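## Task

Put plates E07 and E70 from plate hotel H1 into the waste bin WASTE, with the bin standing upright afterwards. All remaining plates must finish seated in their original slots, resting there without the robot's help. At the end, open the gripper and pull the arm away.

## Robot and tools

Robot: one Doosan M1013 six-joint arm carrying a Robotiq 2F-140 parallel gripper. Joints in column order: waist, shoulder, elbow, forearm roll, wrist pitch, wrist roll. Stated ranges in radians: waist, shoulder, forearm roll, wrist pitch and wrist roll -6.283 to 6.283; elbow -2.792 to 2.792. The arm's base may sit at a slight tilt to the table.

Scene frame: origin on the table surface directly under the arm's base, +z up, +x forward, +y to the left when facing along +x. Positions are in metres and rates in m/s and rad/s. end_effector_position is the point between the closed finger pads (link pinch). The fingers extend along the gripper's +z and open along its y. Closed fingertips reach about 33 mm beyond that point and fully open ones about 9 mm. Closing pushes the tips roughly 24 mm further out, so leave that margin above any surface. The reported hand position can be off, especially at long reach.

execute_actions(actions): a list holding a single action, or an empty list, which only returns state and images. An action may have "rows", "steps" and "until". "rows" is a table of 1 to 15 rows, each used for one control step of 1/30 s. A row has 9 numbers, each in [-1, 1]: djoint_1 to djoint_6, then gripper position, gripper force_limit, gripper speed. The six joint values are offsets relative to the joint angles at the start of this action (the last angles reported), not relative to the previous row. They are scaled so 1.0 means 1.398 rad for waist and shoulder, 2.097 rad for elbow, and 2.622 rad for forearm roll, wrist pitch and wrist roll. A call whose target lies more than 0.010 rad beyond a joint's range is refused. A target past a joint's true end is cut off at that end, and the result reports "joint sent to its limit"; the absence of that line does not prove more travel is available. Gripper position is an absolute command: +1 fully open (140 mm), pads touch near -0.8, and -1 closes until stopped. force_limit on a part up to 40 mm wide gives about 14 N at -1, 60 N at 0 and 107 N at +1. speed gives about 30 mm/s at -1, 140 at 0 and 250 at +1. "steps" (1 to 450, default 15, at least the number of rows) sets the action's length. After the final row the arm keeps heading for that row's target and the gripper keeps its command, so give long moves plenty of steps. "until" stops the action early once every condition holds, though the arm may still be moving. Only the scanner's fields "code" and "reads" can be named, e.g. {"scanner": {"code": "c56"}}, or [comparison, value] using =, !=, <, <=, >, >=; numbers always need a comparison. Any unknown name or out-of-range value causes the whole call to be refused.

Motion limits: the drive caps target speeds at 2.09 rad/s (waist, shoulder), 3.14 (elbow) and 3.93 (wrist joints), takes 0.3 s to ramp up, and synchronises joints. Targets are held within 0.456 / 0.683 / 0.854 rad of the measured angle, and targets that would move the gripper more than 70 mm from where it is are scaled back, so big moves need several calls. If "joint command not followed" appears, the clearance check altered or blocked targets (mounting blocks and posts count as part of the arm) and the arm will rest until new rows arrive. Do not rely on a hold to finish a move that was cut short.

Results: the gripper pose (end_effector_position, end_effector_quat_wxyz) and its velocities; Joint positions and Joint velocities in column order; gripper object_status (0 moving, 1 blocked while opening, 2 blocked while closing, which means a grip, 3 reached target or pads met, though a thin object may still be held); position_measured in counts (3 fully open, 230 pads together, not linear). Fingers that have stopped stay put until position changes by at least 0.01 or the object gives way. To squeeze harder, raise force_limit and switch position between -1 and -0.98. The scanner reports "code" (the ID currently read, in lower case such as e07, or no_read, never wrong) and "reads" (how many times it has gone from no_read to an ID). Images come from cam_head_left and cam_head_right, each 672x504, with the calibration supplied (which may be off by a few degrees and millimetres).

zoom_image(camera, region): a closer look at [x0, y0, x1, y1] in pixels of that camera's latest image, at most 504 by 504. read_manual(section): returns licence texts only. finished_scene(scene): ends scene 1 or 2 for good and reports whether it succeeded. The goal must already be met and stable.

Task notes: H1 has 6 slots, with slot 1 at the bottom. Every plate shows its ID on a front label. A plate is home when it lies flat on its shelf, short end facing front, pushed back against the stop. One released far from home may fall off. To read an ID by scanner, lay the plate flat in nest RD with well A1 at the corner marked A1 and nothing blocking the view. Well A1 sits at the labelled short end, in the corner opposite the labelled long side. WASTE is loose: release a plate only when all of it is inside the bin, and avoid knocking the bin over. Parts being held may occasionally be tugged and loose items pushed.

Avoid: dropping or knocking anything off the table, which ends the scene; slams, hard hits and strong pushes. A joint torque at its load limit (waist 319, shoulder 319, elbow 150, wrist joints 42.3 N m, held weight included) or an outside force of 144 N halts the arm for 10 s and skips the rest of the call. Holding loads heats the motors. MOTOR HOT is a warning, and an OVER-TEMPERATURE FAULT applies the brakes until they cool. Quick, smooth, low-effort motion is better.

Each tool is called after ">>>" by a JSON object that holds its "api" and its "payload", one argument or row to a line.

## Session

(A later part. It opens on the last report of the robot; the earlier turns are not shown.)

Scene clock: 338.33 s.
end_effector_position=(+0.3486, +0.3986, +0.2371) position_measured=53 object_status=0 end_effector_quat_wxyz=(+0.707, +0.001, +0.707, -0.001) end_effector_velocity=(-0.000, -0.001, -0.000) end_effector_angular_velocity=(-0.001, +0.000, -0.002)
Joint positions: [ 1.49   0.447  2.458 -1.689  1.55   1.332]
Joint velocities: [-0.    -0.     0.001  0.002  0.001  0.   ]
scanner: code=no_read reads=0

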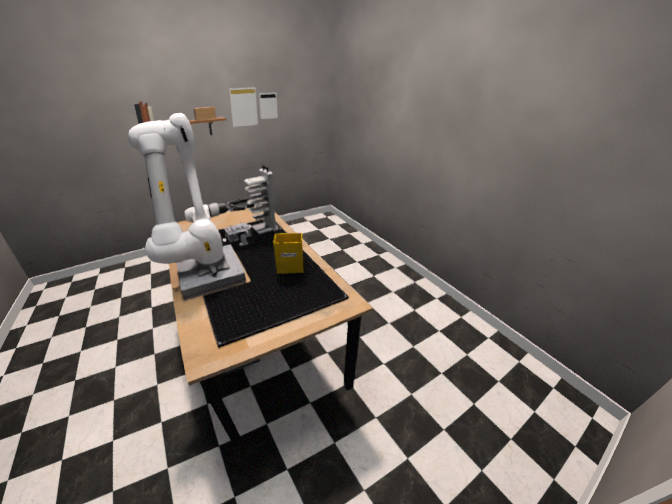

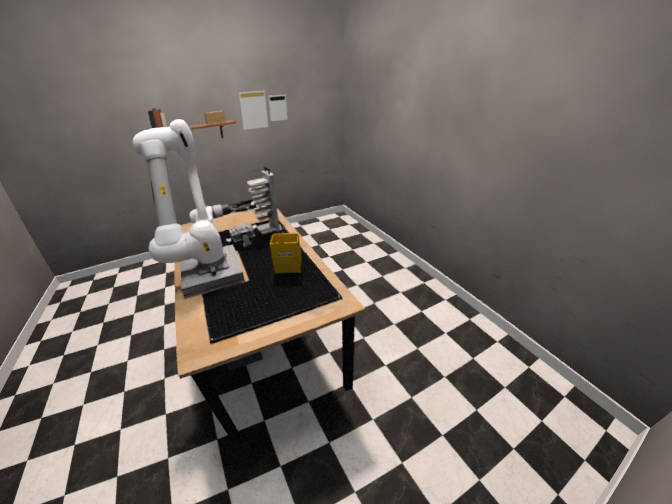

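>>> {"api": "execute_actions", "payload": {
  "actions": [
    {"rows": [[0.0143,0,0,0.0074,0.0018,0,-1,-0.9,-0.5],[0.0143,0,0,0.0074,0.0018,0,-1,-0.9,-0.5],[0.0143,0,0,0.0074,0.0018,0,-1,-0.9,-0.5],[0.0143,0,0,0.0074,0.0018,0,-1,-0.9,-0.5],[0.0143,0,0,0.0074,0.0018,0,-1,-0.9,-0.5],[0.0143,0,0,0.0074,0.0018,0,-1,-0.9,-0.5],[0.0143,0,0,0.0074,0.0018,0,-1,-0.9,-0.5],[0.0143,0,0,0.0074,0.0018,0,-1,-0.9,-0.5],[0.0143,0,0,0.0074,0.0018,0,-1,-0.9,-0.5],[0.0143,0,0,0.0074,0.0018,0,-1,-0.9,-0.5],[0.0143,0,0,0.0074,0.0018,0,-1,-0.9,-0.5],[0.0143,0,0,0.0074,0.0018,0,-1,-0.9,-0.5],[0.0143,0,0,0.0074,0.0018,0,-1,-0.9,-0.5],[0.0143,0,0,0.0074,0.0018,0,-1,-0.9,-0.5],[0,0,0,0,0,0,-1,-0.9,-0.5]], "steps": 23}
  ]
}}

>>> {"api": "zoom_image", "payload": {
  "camera": "cam_head_left",
  "region": [240, 170, 280, 220]
}}

Scene clock: 347.77 s.
end_effector_position=(+0.3485, +0.3986, +0.2371) position_measured=102 object_status=2 end_effector_quat_wxyz=(+0.707, +0.001, +0.707, -0.001) end_effector_velocity=(+0.000, +0.000, -0.000) end_effector_angular_velocity=(-0.000, +0.001, +0.000)
Joint positions: [ 1.49   0.447  2.458 -1.689  1.55   1.332]
Joint velocities: [-0.001  0.     0.    -0.001 -0.001  0.   ]
scanner: code=no_read reads=0

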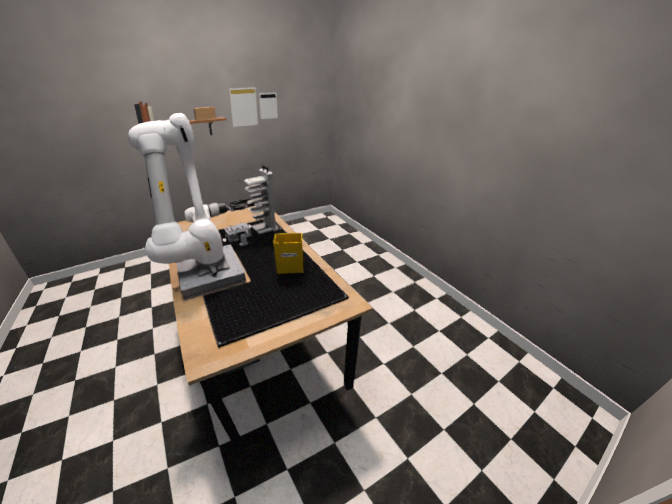

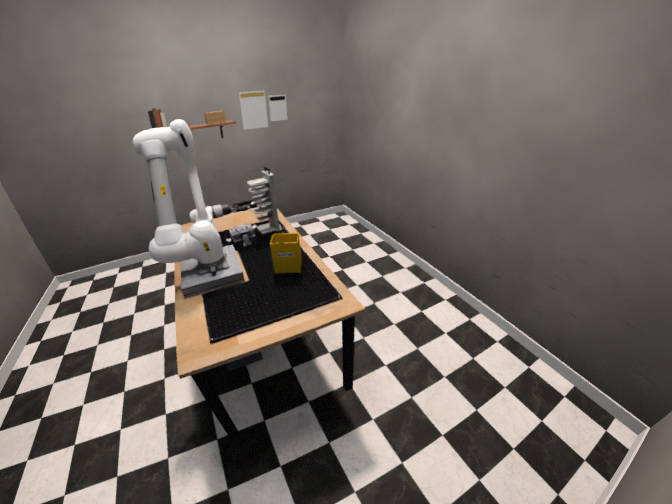

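Region (240, 170, 280, 220) of cam_head_left's 672x504 image, scaled by 10.080, with more detail than that image has; it fills the left 403 columns of this view, and the rest is white.

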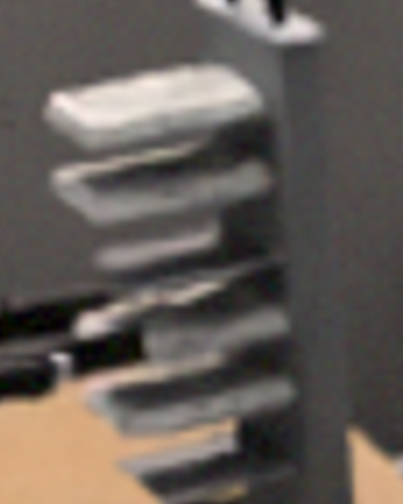

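>>> {"api": "execute_actions", "payload": {
  "actions": [
    {"rows": [[0,0,0,0,0,0,0.6,0,0.4],[0,0,0,0,0,0,0.6,0,0.4],[0,0,0,0,0,0,0.6,0,0.4],[0,0,0,0,0,0,0.6,0,0.4],[0,0,0,0,0,0,0.6,0,0.4],[0,0,0,0,0,0,0.6,0,0.4],[0,0,0,0,0,0,0.6,0,0.4],[0.0207,-0.1735,-0.016,0.0131,-0.0062,-0.1051,0.6,0,0.4]], "steps": 21}
  ]
}}

Scene clock: 351.60 s.
end_effector_position=(+0.3377, +0.3997, +0.3418) position_measured=53 object_status=3 end_effector_quat_wxyz=(+0.708, +0.001, +0.707, -0.001) end_effector_velocity=(+0.000, +0.000, +0.000) end_effector_angular_velocity=(+0.000, +0.000, -0.001)
Joint positions: [ 1.519  0.204  2.424 -1.655  1.533  1.056]
Joint velocities: [-0.    -0.    -0.001  0.001 -0.    -0.001]
scanner: code=no_read reads=0

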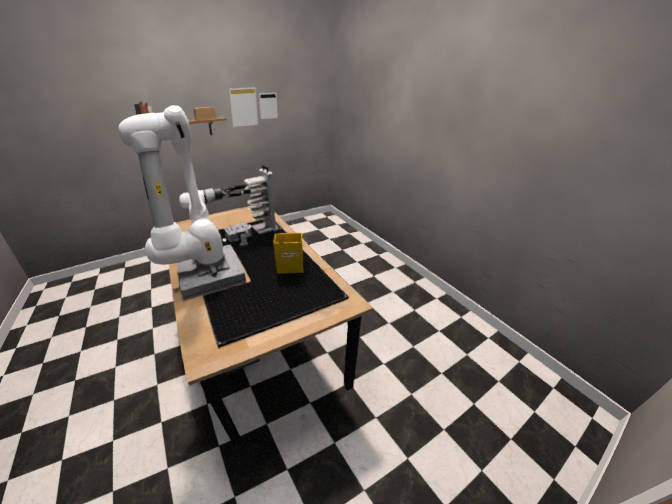

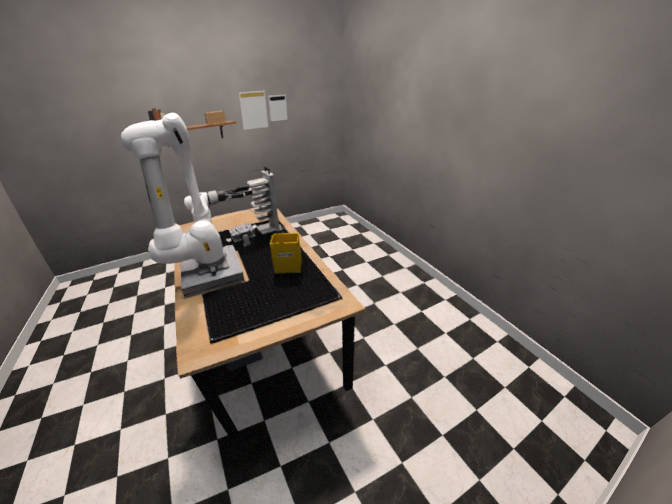

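>>> {"api": "execute_actions", "payload": {
  "actions": [
    {"rows": [[0,0,0.0009,0,0,0.0007,-1,-0.9,-0.5],[0,0,0.0009,0,0,0.0007,-1,-0.9,-0.5],[0,0,0.0009,0,0,0.0007,-1,-0.9,-0.5],[0,0,0.0009,0,0,0.0007,-1,-0.9,-0.5],[0,0,0.0009,0,0,0.0007,-1,-0.9,-0.5],[0,0,0.0009,0,0,0.0007,-1,-0.9,-0.5],[0,0,0.0009,0,0,0.0007,-1,-0.9,-0.5],[0,0,0.0009,0,0,0.0007,-1,-0.9,-0.5],[0,0,0.0009,0,0,0.0007,-1,-0.9,-0.5],[0,0,0.0009,0,0,0.0007,-1,-0.9,-0.5],[0,0,0.0009,0,0,0.0007,-1,-0.9,-0.5],[0,0,0.0009,0,0,0.0007,-1,-0.9,-0.5],[0,0,0.0009,0,0,0.0007,-1,-0.9,-0.5],[0,0,0.0009,0,0,0.0007,-1,-0.9,-0.5],[-0.0197,0,0.0006,-0.009,-0.0054,0.0007,-1,-0.9,-0.5]], "steps": 23}
  ]
}}

>>> {"api": "zoom_image", "payload": {
  "camera": "cam_head_left",
  "region": [240, 170, 280, 220]
}}

Scene clock: 354.33 s.
end_effector_position=(+0.3486, +0.3989, +0.3411) position_measured=101 object_status=2 end_effector_quat_wxyz=(+0.707, +0.001, +0.707, -0.001) end_effector_velocity=(+0.000, -0.000, -0.000) end_effector_angular_velocity=(-0.000, +0.001, -0.001)
Joint positions: [ 1.492  0.204  2.426 -1.678  1.519  1.058]
Joint velocities: [-0.001  0.     0.     0.    -0.001 -0.   ]
scanner: code=no_read reads=0

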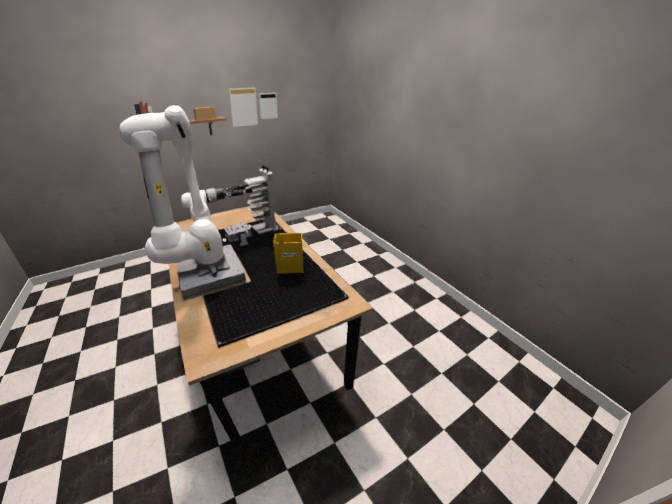

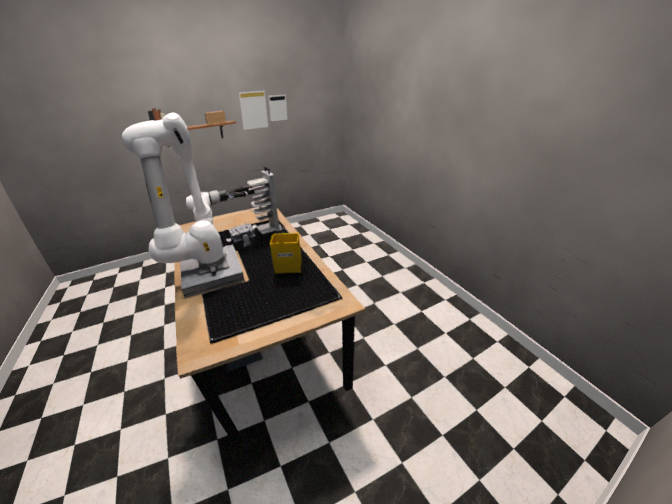

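Region (240, 170, 280, 220) of cam_head_left's 672x504 image, scaled by 10.080, with more detail than that image has; it fills the left 403 columns of this view, and the rest is white.

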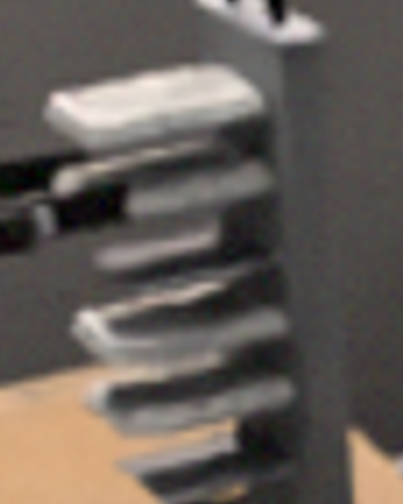

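>>> {"api": "execute_actions", "payload": {
  "actions": [
    {"rows": [[0,0,0,0,0,0,0.6,0,0.4],[0,0,0,0,0,0,0.6,0,0.4],[0,0,0,0,0,0,0.6,0,0.4],[0,0,0,0,0,0,0.6,0,0.4],[0,0,0,0,0,0,0.6,0,0.4],[0,0,0,0,0,0,0.6,0,0.4],[0,0,0,0,0,0,0.6,0,0.4],[0.0161,-0.0762,-0.0157,0.01,0,-0.0537,0.6,0,0.4]], "steps": 18}
  ]
}}

Scene clock: 356.90 s.
end_effector_position=(+0.3399, +0.3985, +0.3941) position_measured=53 object_status=3 end_effector_quat_wxyz=(+0.708, +0.001, +0.707, -0.001) end_effector_velocity=(-0.000, -0.001, +0.000) end_effector_angular_velocity=(-0.002, -0.002, -0.001)
Joint positions: [ 1.515  0.098  2.393 -1.652  1.519  0.918]
Joint velocities: [ 0.    -0.     0.001 -0.     0.002 -0.001]
scanner: code=no_read reads=0

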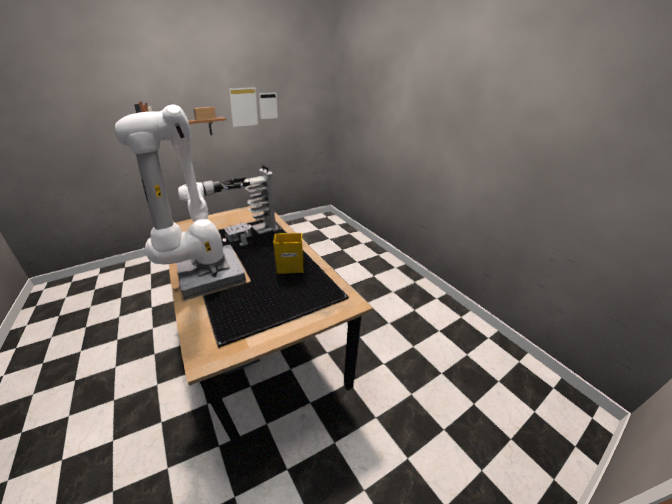

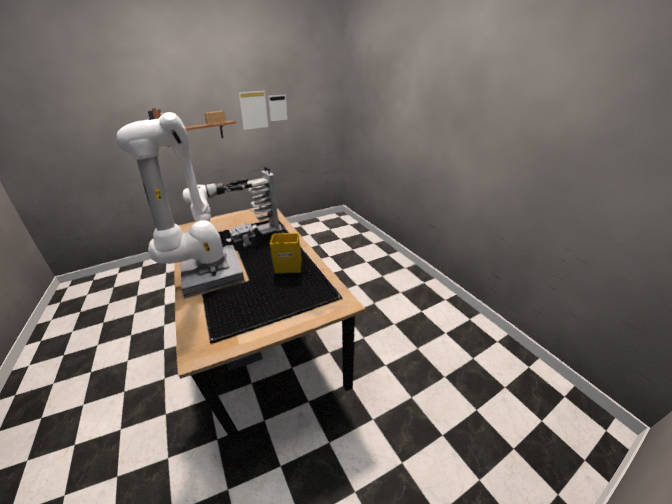

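>>> {"api": "execute_actions", "payload": {
  "actions": []
}}

Scene clock: 361.93 s.
end_effector_position=(+0.3399, +0.3985, +0.3941) position_measured=53 object_status=3 end_effector_quat_wxyz=(+0.708, +0.001, +0.707, -0.001) end_effector_velocity=(+0.000, +0.000, +0.000) end_effector_angular_velocity=(-0.000, +0.000, +0.001)
Joint positions: [ 1.515  0.098  2.393 -1.652  1.519  0.918]
Joint velocities: [-0.     0.    -0.    -0.001 -0.001 -0.   ]
scanner: code=no_read reads=0

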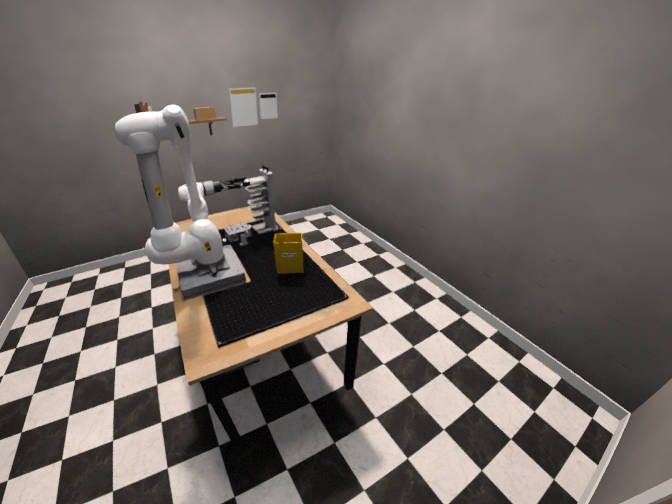

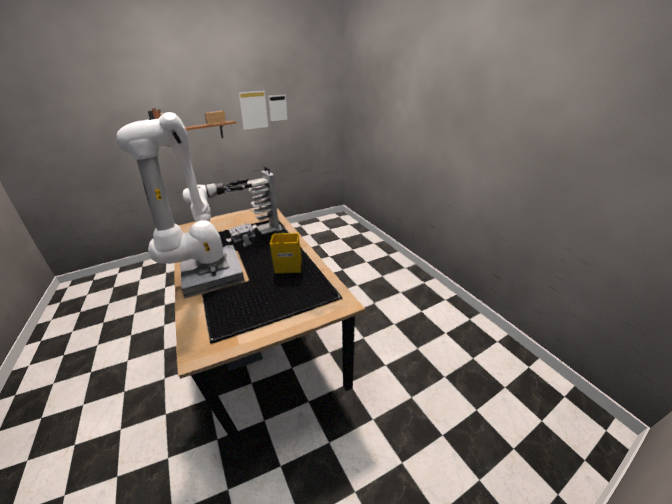

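>>> {"api": "execute_actions", "payload": {
  "actions": [
    {"rows": [[0,0,0,0,0,0,-1,-0.9,-0.5],[0,0,0,0,0,0,-1,-0.9,-0.5],[0,0,0,0,0,0,-1,-0.9,-0.5],[0,0,0,0,0,0,-1,-0.9,-0.5],[0,0,0,0,0,0,-1,-0.9,-0.5],[0,0,0,0,0,0,-1,-0.9,-0.5],[0,0,0,0,0,0,-1,-0.9,-0.5],[0,0,0,0,0,0,-1,-0.9,-0.5],[0,0,0,0,0,0,-1,-0.9,-0.5],[0,0,0,0,0,0,-1,-0.9,-0.5],[0,0,0,0,0,0,-1,-0.9,-0.5],[0,0,0,0,0,0,-1,-0.9,-0.5],[0,0,0,0,0,0,-1,-0.9,-0.5],[0,0,0,0,0,0,-1,-0.9,-0.5],[-0.0152,0,0,-0.0065,-0.0049,0.0004,-1,-0.9,-0.5]], "steps": 23}
  ]
}}

Scene clock: 364.50 s.
end_effector_position=(+0.3483, +0.3985, +0.3942) position_measured=101 object_status=2 end_effector_quat_wxyz=(+0.708, +0.001, +0.707, -0.001) end_effector_velocity=(+0.000, -0.000, -0.001) end_effector_angular_velocity=(+0.001, +0.001, -0.000)
Joint positions: [ 1.494  0.098  2.393 -1.669  1.507  0.919]
Joint velocities: [-0.001  0.     0.     0.    -0.002  0.001]
scanner: code=no_read reads=0

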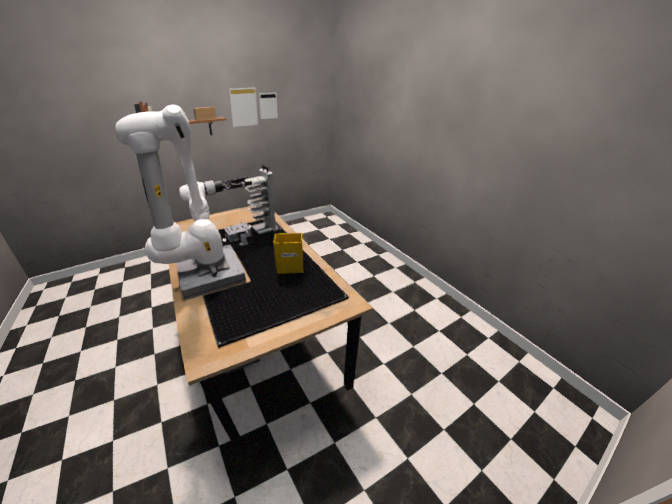

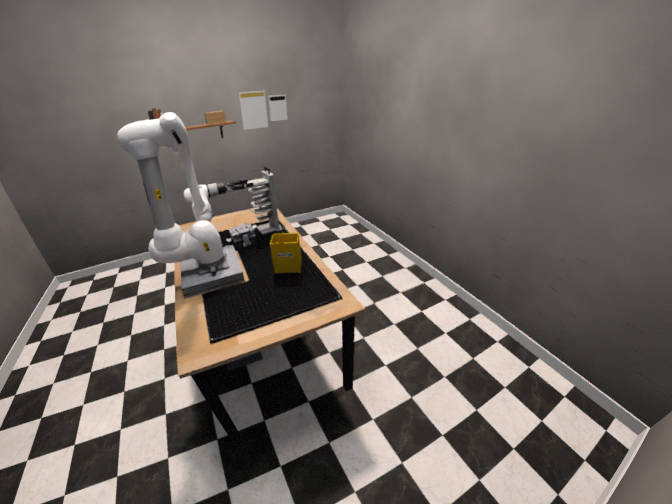

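>>> {"api": "execute_actions", "payload": {
  "actions": [
    {"rows": [[0,0,0,0,0,0,0.6,0,0.6],[0,0,0,0,0,0,0.6,0,0.6],[0,0,0,0,0,0,0.6,0,0.6],[0,0,0,0,0,0,0.6,0,0.6],[0,0,0,0,0,0,0.6,0,0.6],[0,0,0,0,0,0,0.6,0,0.6],[0,0,0,0,0,0,0.6,0,0.6],[-0.0009,0.16,0.0258,-0.0055,0.0106,0.1058,0.6,0,0.6]], "steps": 20}
  ]
}}

Scene clock: 372.53 s.
end_effector_position=(+0.3481, +0.3993, +0.2892) position_measured=53 object_status=3 end_effector_quat_wxyz=(+0.707, +0.001, +0.707, -0.001) end_effector_velocity=(-0.000, +0.000, -0.000) end_effector_angular_velocity=(+0.004, +0.001, +0.000)
Joint positions: [ 1.492  0.321  2.447 -1.684  1.534  1.196]
Joint velocities: [ 0.    -0.    -0.     0.    -0.001  0.004]
scanner: code=no_read reads=0

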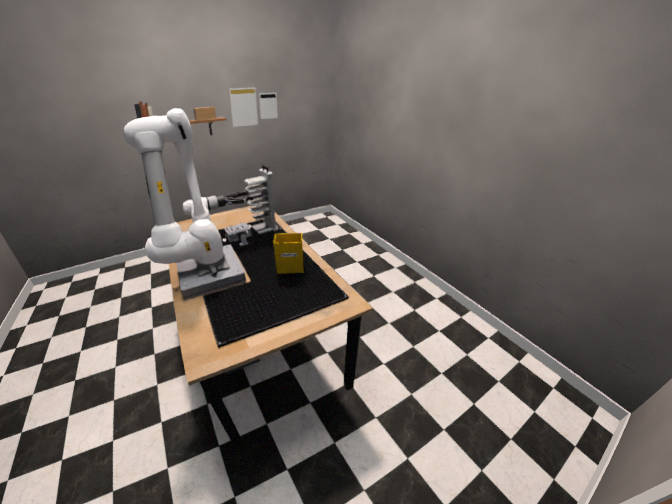

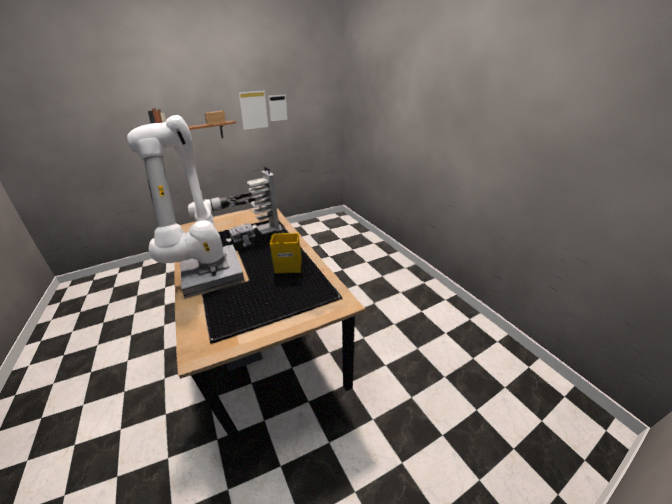

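>>> {"api": "execute_actions", "payload": {
  "actions": [
    {"rows": [[-0.0011,0.1856,0.0042,-0.0027,0.0121,0.1016,0.6,0,0]], "steps": 14}
  ]
}}

>>> {"api": "zoom_image", "payload": {
  "camera": "cam_head_left",
  "region": [180, 160, 300, 250]
}}

Scene clock: 374.17 s.
end_effector_position=(+0.3479, +0.3987, +0.1842) position_measured=53 object_status=3 end_effector_quat_wxyz=(+0.707, +0.001, +0.707, -0.001) end_effector_velocity=(+0.000, +0.001, -0.000) end_effector_angular_velocity=(+0.003, +0.000, +0.001)
Joint positions: [ 1.491  0.58   2.456 -1.691  1.566  1.462]
Joint velocities: [ 0.    -0.    -0.001 -0.001 -0.001  0.002]
scanner: code=no_read reads=0

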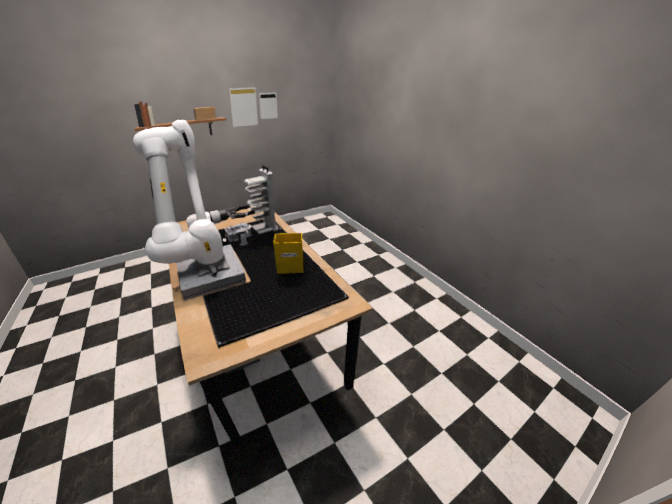

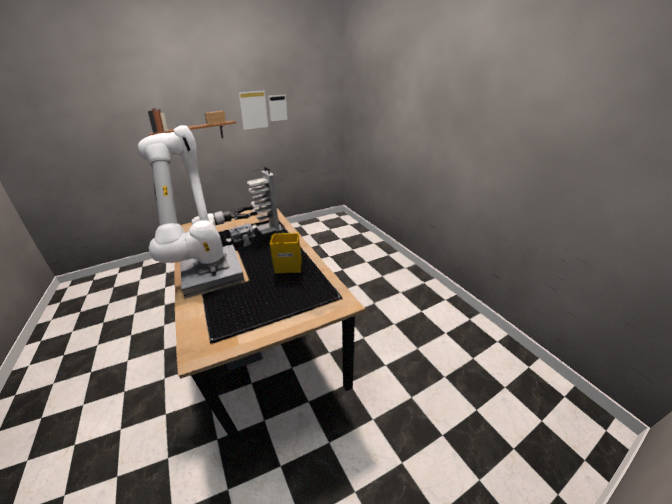

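Region (180, 160, 300, 250) of cam_head_left's 672x504 image, scaled by 4.200, with more detail than that image has; it fills the top 378 rows of this view, and the rest is white.

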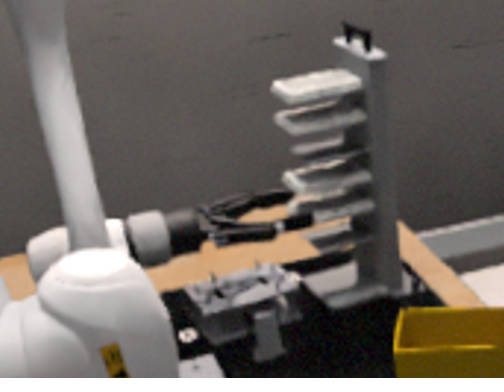

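>>> {"api": "execute_actions", "payload": {
  "actions": [
    {"rows": [[0,0,0,0,0,0,-1,0.6,-0.5]], "steps": 16}
  ]
}}

Scene clock: 375.63 s.
end_effector_position=(+0.3479, +0.3985, +0.1842) position_measured=109 object_status=0 end_effector_quat_wxyz=(+0.707, +0.001, +0.707, -0.001) end_effector_velocity=(+0.000, +0.001, +0.000) end_effector_angular_velocity=(+0.001, +0.000, +0.001)
Joint positions: [ 1.491  0.58   2.456 -1.691  1.566  1.462]
Joint velocities: [ 0.    -0.    -0.001 -0.    -0.    -0.   ]
scanner: code=no_read reads=0

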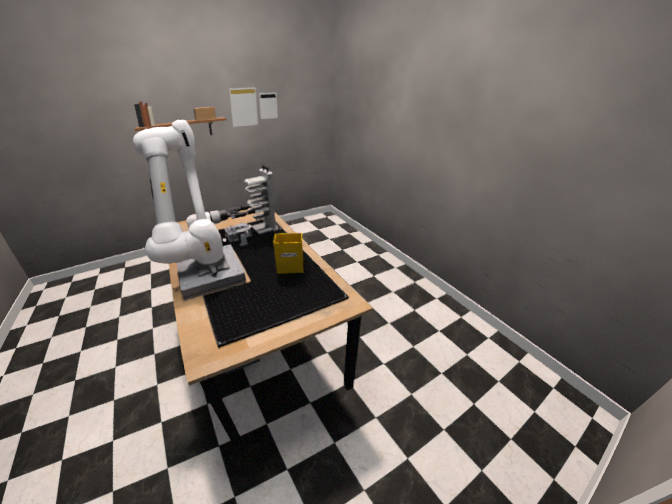

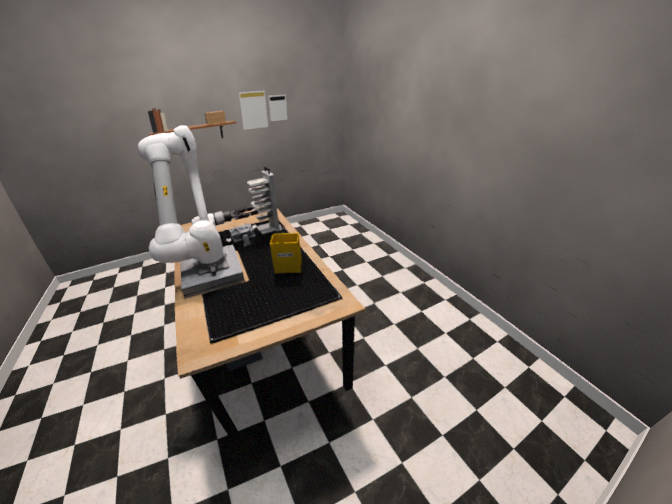

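>>> {"api": "execute_actions", "payload": {
  "actions": [
    {"rows": [[0,-0.0178,0.0006,0,-0.0012,-0.009,-1,0.6,-0.5],[0,-0.0178,0.0006,0,-0.0012,-0.009,-1,0.6,-0.5],[0,-0.0178,0.0006,0,-0.0012,-0.009,-1,0.6,-0.5],[0,-0.0178,0.0006,0,-0.0012,-0.009,-1,0.6,-0.5],[0,-0.0178,0.0006,0,-0.0012,-0.009,-1,0.6,-0.5],[0,-0.0178,0.0006,0,-0.0012,-0.009,-1,0.6,-0.5],[0.1048,-0.0173,-0.0011,0.0562,0.0061,-0.0105,-1,0.6,-0.5],[0.1048,-0.0173,-0.0011,0.0562,0.0061,-0.0105,-1,0.6,-0.5],[0.1048,-0.0173,-0.0011,0.0562,0.0061,-0.0105,-1,0.6,-0.5],[0.1048,-0.0173,-0.0011,0.0562,0.0061,-0.0105,-1,0.6,-0.5],[0.1048,-0.0173,-0.0011,0.0562,0.0061,-0.0105,-1,0.6,-0.5],[0.1048,-0.0173,-0.0011,0.0562,0.0061,-0.0105,-1,0.6,-0.5],[0.2604,-0.0122,-0.0185,0.1378,0.0196,-0.0198,-1,0.6,-0.5]], "steps": 24}
  ]
}}

Scene clock: 381.13 s.
end_effector_position=(+0.1993, +0.3985, +0.1950) position_measured=110 object_status=2 end_effector_quat_wxyz=(+0.707, +0.001, +0.707, -0.002) end_effector_velocity=(+0.000, -0.001, -0.000) end_effector_angular_velocity=(-0.001, -0.000, -0.002)
Joint positions: [ 1.855  0.563  2.417 -1.33   1.617  1.41 ]
Joint velocities: [-0.     0.     0.     0.002  0.     0.   ]
scanner: code=no_read reads=0

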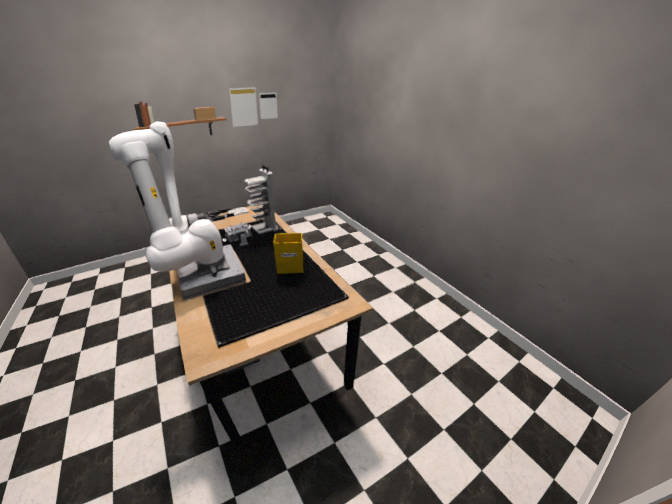

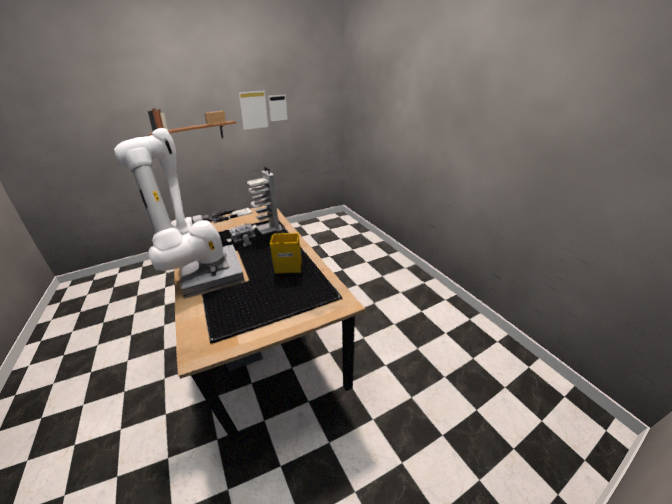

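>>> {"api": "execute_actions", "payload": {
  "actions": [
    {"rows": [[0,-0.5815,-0.3896,0.5072,0.1842,0.061,-1,0.6,-0.5],[0,-0.5815,-0.3896,0.5072,0.1842,0.061,-1,0.6,-0.5],[0,-0.5815,-0.3896,0.5072,0.1842,0.061,-1,0.6,-0.5],[0,-0.5815,-0.3896,0.5072,0.1842,0.061,-1,0.6,-0.5],[0,-0.5815,-0.3896,0.5072,0.1842,0.061,-1,0.6,-0.5],[0,-0.5815,-0.3896,0.5072,0.1842,0.061,-1,0.6,-0.5],[0,-0.5815,-0.3896,0.5072,0.1842,0.061,-1,0.6,-0.5],[0,-0.5815,-0.3896,0.5072,0.1842,0.061,-1,0.6,-0.5],[0,-0.5815,-0.3896,0.5072,0.1842,0.061,-1,0.6,-0.5],[0,-0.5815,-0.3896,0.5072,0.1842,0.061,-1,0.6,-0.5],[0,-0.5815,-0.3896,0.5072,0.1842,0.061,-1,0.6,-0.5],[0,-0.5815,-0.3896,0.5072,0.1842,0.061,-1,0.6,-0.5],[0,-0.5815,-0.3896,0.5072,0.1842,0.061,-1,0.6,-0.5],[0,-0.5815,-0.3896,0.5072,0.1842,0.061,-1,0.6,-0.5],[0,-0.5815,-0.3896,0.5072,0.1842,0.061,-1,0.6,-0.5]], "steps": 22}
  ]
}}

Scene clock: 386.13 s.
end_effector_position=(+0.0000, +0.3610, +0.4569) position_measured=110 object_status=2 end_effector_quat_wxyz=(+0.373, +0.567, +0.733, -0.053) end_effector_velocity=(-0.299, -0.154, +0.413) end_effector_angular_velocity=(+0.823, +1.203, -0.501)
Joint positions: [ 1.855  0.024  1.814 -0.399  1.979  1.53 ]
Joint velocities: [-0.    -0.767 -0.595  1.111  0.339  0.111]
scanner: code=no_read reads=0

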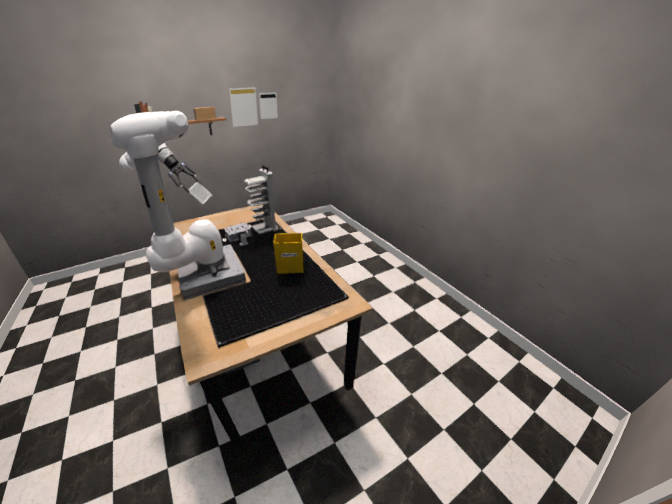

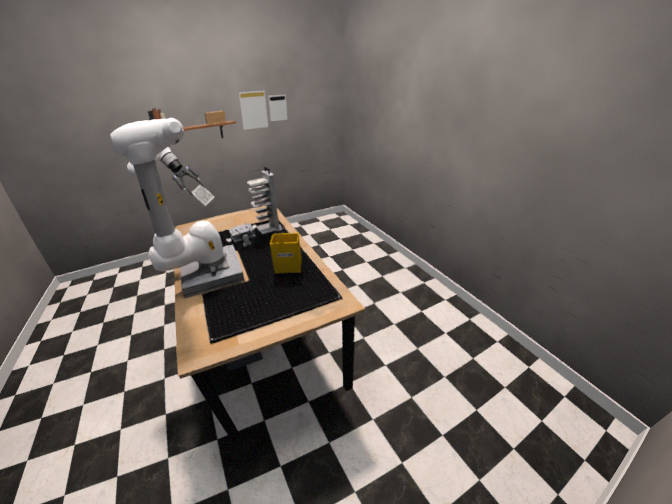

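>>> {"api": "execute_actions", "payload": {
  "actions": [
    {"rows": [[-0.99,-0.196,-0.102,0.152,0.046,0.25,-1,0.6,-0.5]], "steps": 24}
  ]
}}

Scene clock: 388.17 s.
end_effector_position=(+0.1786, +0.2399, +0.6154) position_measured=110 object_status=2 end_effector_quat_wxyz=(+0.112, +0.977, +0.137, -0.120) end_effector_velocity=(+0.307, -0.245, +0.036) end_effector_angular_velocity=(+0.066, -0.031, -1.561)
Joint positions: [ 0.894 -0.235  1.612 -0.022  2.092  2.137]
Joint velocities: [-1.403 -0.058 -0.045  0.084  0.025  0.183]
scanner: code=no_read reads=0

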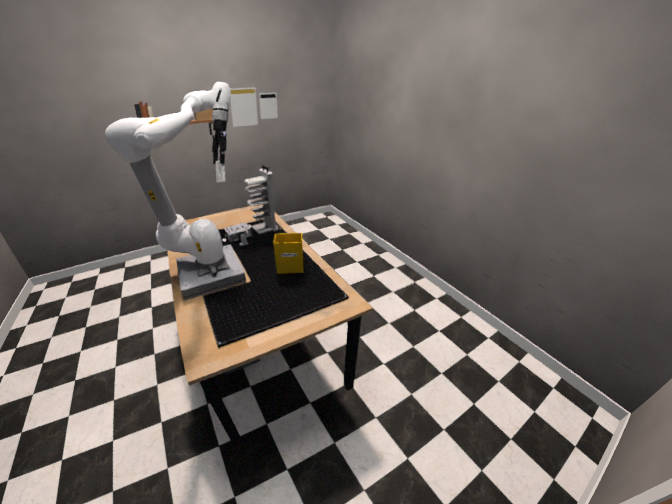

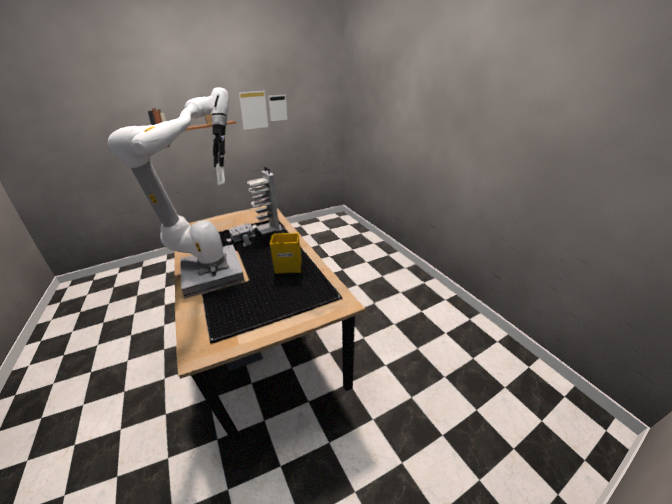

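>>> {"api": "execute_actions", "payload": {
  "actions": [
    {"rows": [[-1.0,-0.02,-0.006,0.008,0.04,0.3,-1,0.6,-0.5]], "steps": 21}
  ]
}}

Scene clock: 389.47 s.
end_effector_position=(+0.2652, -0.0169, +0.6370) position_measured=110 object_status=2 end_effector_quat_wxyz=(+0.101, +0.731, -0.654, -0.167) end_effector_velocity=(-0.038, -0.381, +0.008) end_effector_angular_velocity=(-0.123, +0.057, -1.774)
Joint positions: [-0.143 -0.261  1.6   -0.002  2.187  2.845]
Joint velocities: [-1.474 -0.009 -0.004  0.004  0.043  0.325]
scanner: code=no_read reads=0

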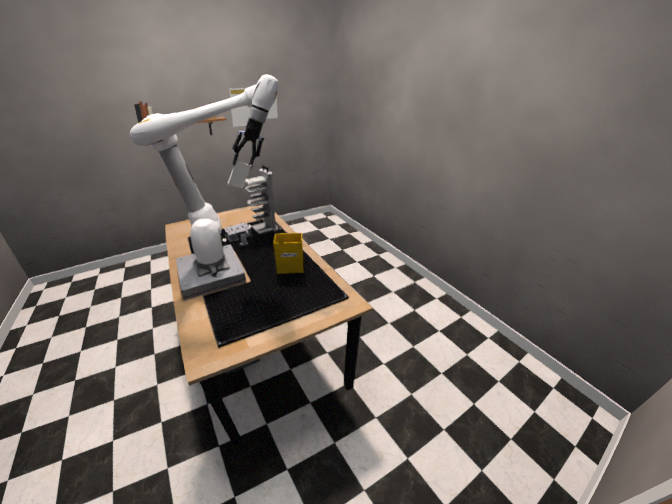

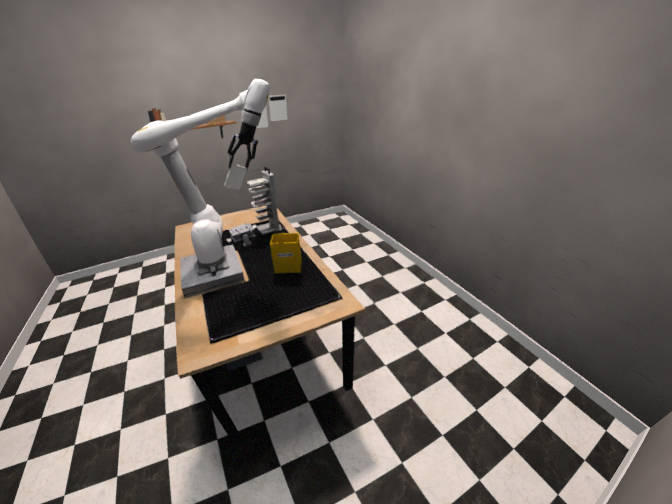

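>>> {"api": "execute_actions", "payload": {
  "actions": [
    {"rows": [[-0.9707,0,0,0,0,0.2346,-1,0.6,-0.5],[-0.9707,0,0,0,0,0.2346,-1,0.6,-0.5],[-0.9707,0,0,0,0,0.2346,-1,0.6,-0.5],[-0.9707,0,0,0,0,0.2346,-1,0.6,-0.5],[-0.9707,0,0,0,0,0.2346,-1,0.6,-0.5],[-0.9707,0,0,0,0,0.2346,-1,0.6,-0.5],[-0.9707,0,0,0,0,0.2346,-1,0.6,-0.5],[-0.9707,0,0,0,0,0.2346,-1,0.6,-0.5],[-0.9707,0,0,0,0,0.2346,-1,0.6,-0.5],[-0.9707,0,0,0,0,0.2346,-1,0.6,-0.5],[-0.9707,0,0,0,0,0.2346,-1,0.6,-0.5],[-0.9707,0,0,0,0,0.2346,-1,0.6,-0.5],[-0.9707,0,0,0,0,0.2346,-1,0.6,-0.5],[-0.9707,0,0,0,0,0.2346,-1,0.6,-0.5],[-0.9707,0.4013,-0.2861,0,-0.4718,0.2346,-1,0.6,-0.5]], "steps": 58}
  ]
}}

Scene clock: 393.73 s.
end_effector_position=(+0.0652, -0.9819, +0.7486) position_measured=110 object_status=2 end_effector_quat_wxyz=(+0.069, +0.129, +0.894, -0.424) end_effector_velocity=(-0.000, -0.001, +0.003) end_effector_angular_velocity=(-0.008, +0.001, -0.000)
Joint positions: [-1.501  0.3    1.    -0.003  0.95   3.46 ]
Joint velocities: [-0.    -0.    -0.001 -0.001 -0.006 -0.   ]
scanner: code=no_read reads=0

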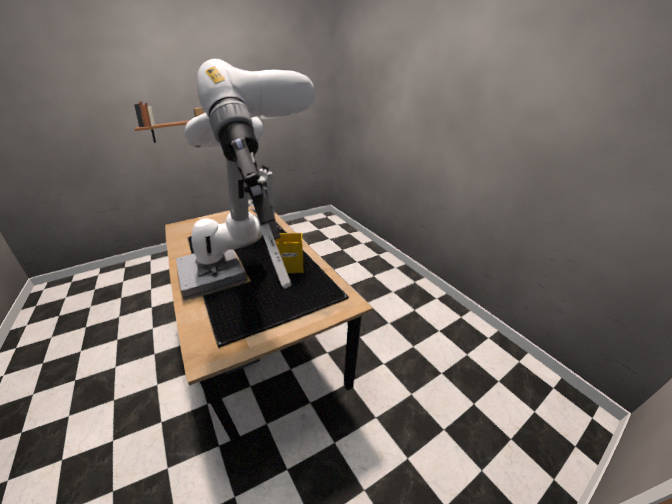

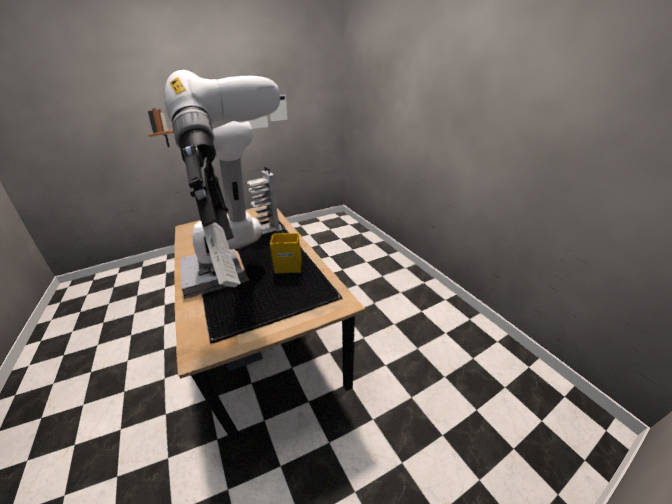

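>>> {"api": "zoom_image", "payload": {
  "camera": "cam_head_left",
  "region": [250, 225, 310, 295]
}}

>>> {"api": "zoom_image", "payload": {
  "camera": "cam_head_right",
  "region": [255, 220, 320, 285]
}}

Region (250, 225, 310, 295) of cam_head_left's 672x504 image, scaled by 7.200, with more detail than that image has; it fills the left 432 columns of this view, and the rest is white.

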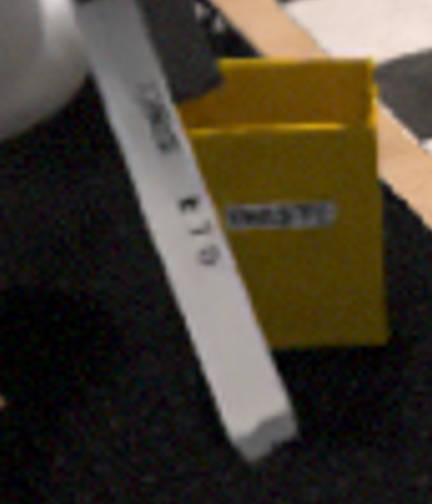

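Region (255, 220, 320, 285) of cam_head_right's 672x504 image, scaled by 7.754, with more detail than that image has.

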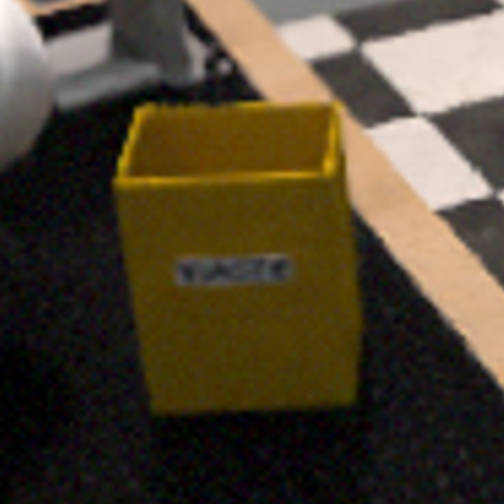

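>>> {"api": "zoom_image", "payload": {
  "camera": "cam_head_left",
  "region": [266, 246, 290, 270]
}}

Region (266, 246, 290, 270) of cam_head_left's 672x504 image, scaled by 21.000, with more detail than that image has.

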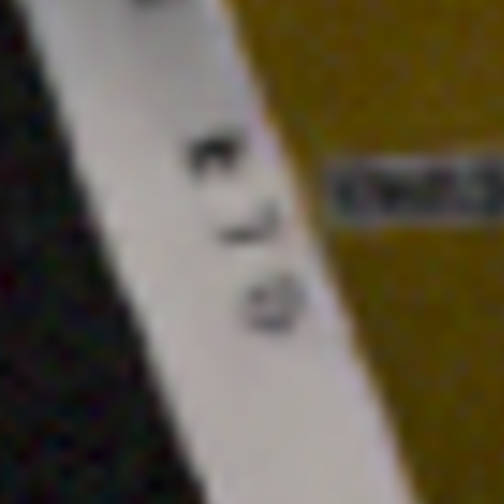

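>>> {"api": "execute_actions", "payload": {
  "actions": [
    {"rows": [[-0.018,0.143,-0.0954,0,-0.0427,0,-1,0.6,-0.5]], "steps": 15}
  ]
}}

>>> {"api": "zoom_image", "payload": {
  "camera": "cam_head_left",
  "region": [275, 285, 325, 335]
}}

Scene clock: 397.87 s.
end_effector_position=(+0.0406, -1.1186, +0.7308) position_measured=110 object_status=2 end_effector_quat_wxyz=(+0.072, +0.136, +0.867, -0.474) end_effector_velocity=(+0.000, +0.000, -0.000) end_effector_angular_velocity=(+0.002, -0.000, +0.000)
Joint positions: [-1.526  0.5    0.8   -0.003  0.838  3.46 ]
Joint velocities: [-0.    -0.     0.     0.     0.002 -0.   ]
scanner: code=no_read reads=0

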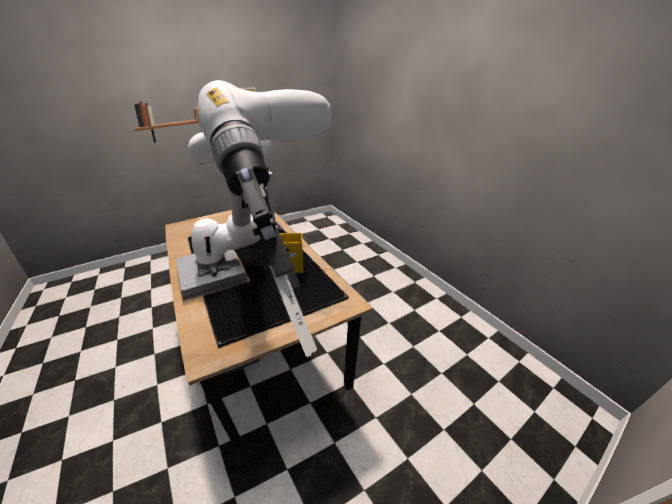

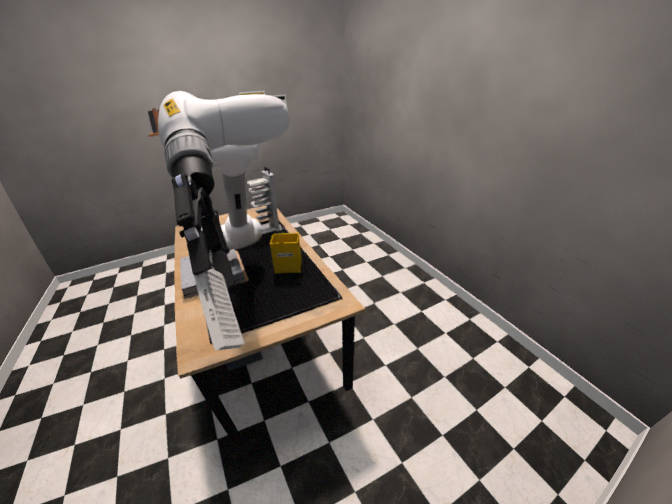

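Region (275, 285, 325, 335) of cam_head_left's 672x504 image, scaled by 10.080, with more detail than that image has.

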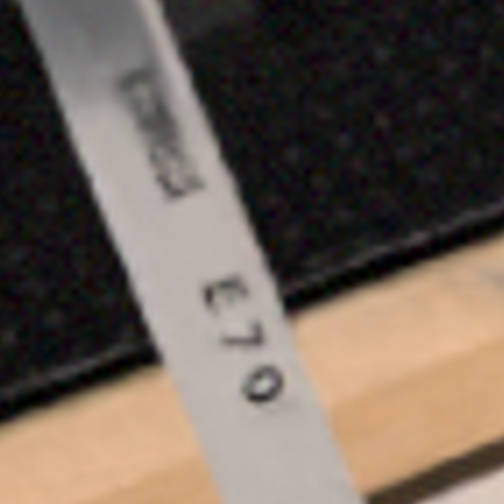

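>>> {"api": "execute_actions", "payload": {
  "actions": [
    {"rows": [[0.8376,-0.4703,0.5597,0.001,0.1669,-0.1117,-1,0.6,-0.5]], "steps": 72}
  ]
}}

Scene clock: 401.47 s.
end_effector_position=(+0.4410, -0.1480, +0.3609) position_measured=110 object_status=2 end_effector_quat_wxyz=(+0.012, -0.543, +0.840, -0.017) end_effector_velocity=(+0.000, +0.000, -0.001) end_effector_angular_velocity=(+0.000, -0.000, +0.000)
Joint positions: [-0.355 -0.157  1.973  0.     1.276  3.167]
Joint velocities: [ 0.     0.     0.001  0.    -0.001 -0.   ]
scanner: code=no_read reads=0

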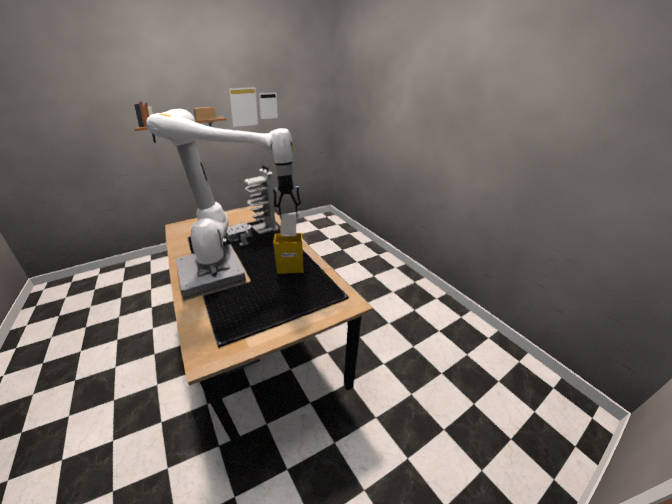

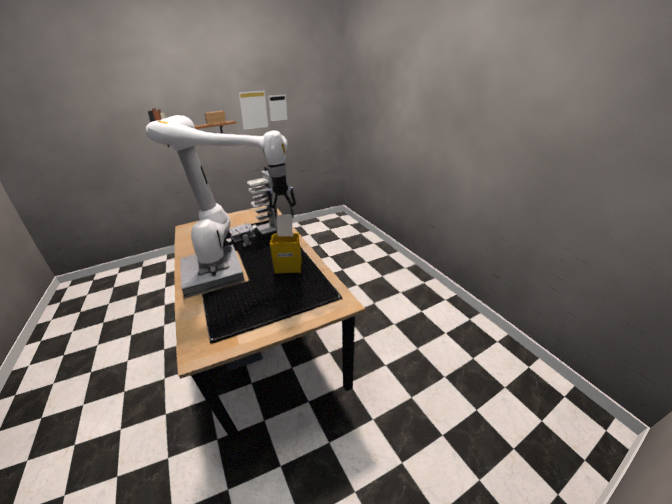

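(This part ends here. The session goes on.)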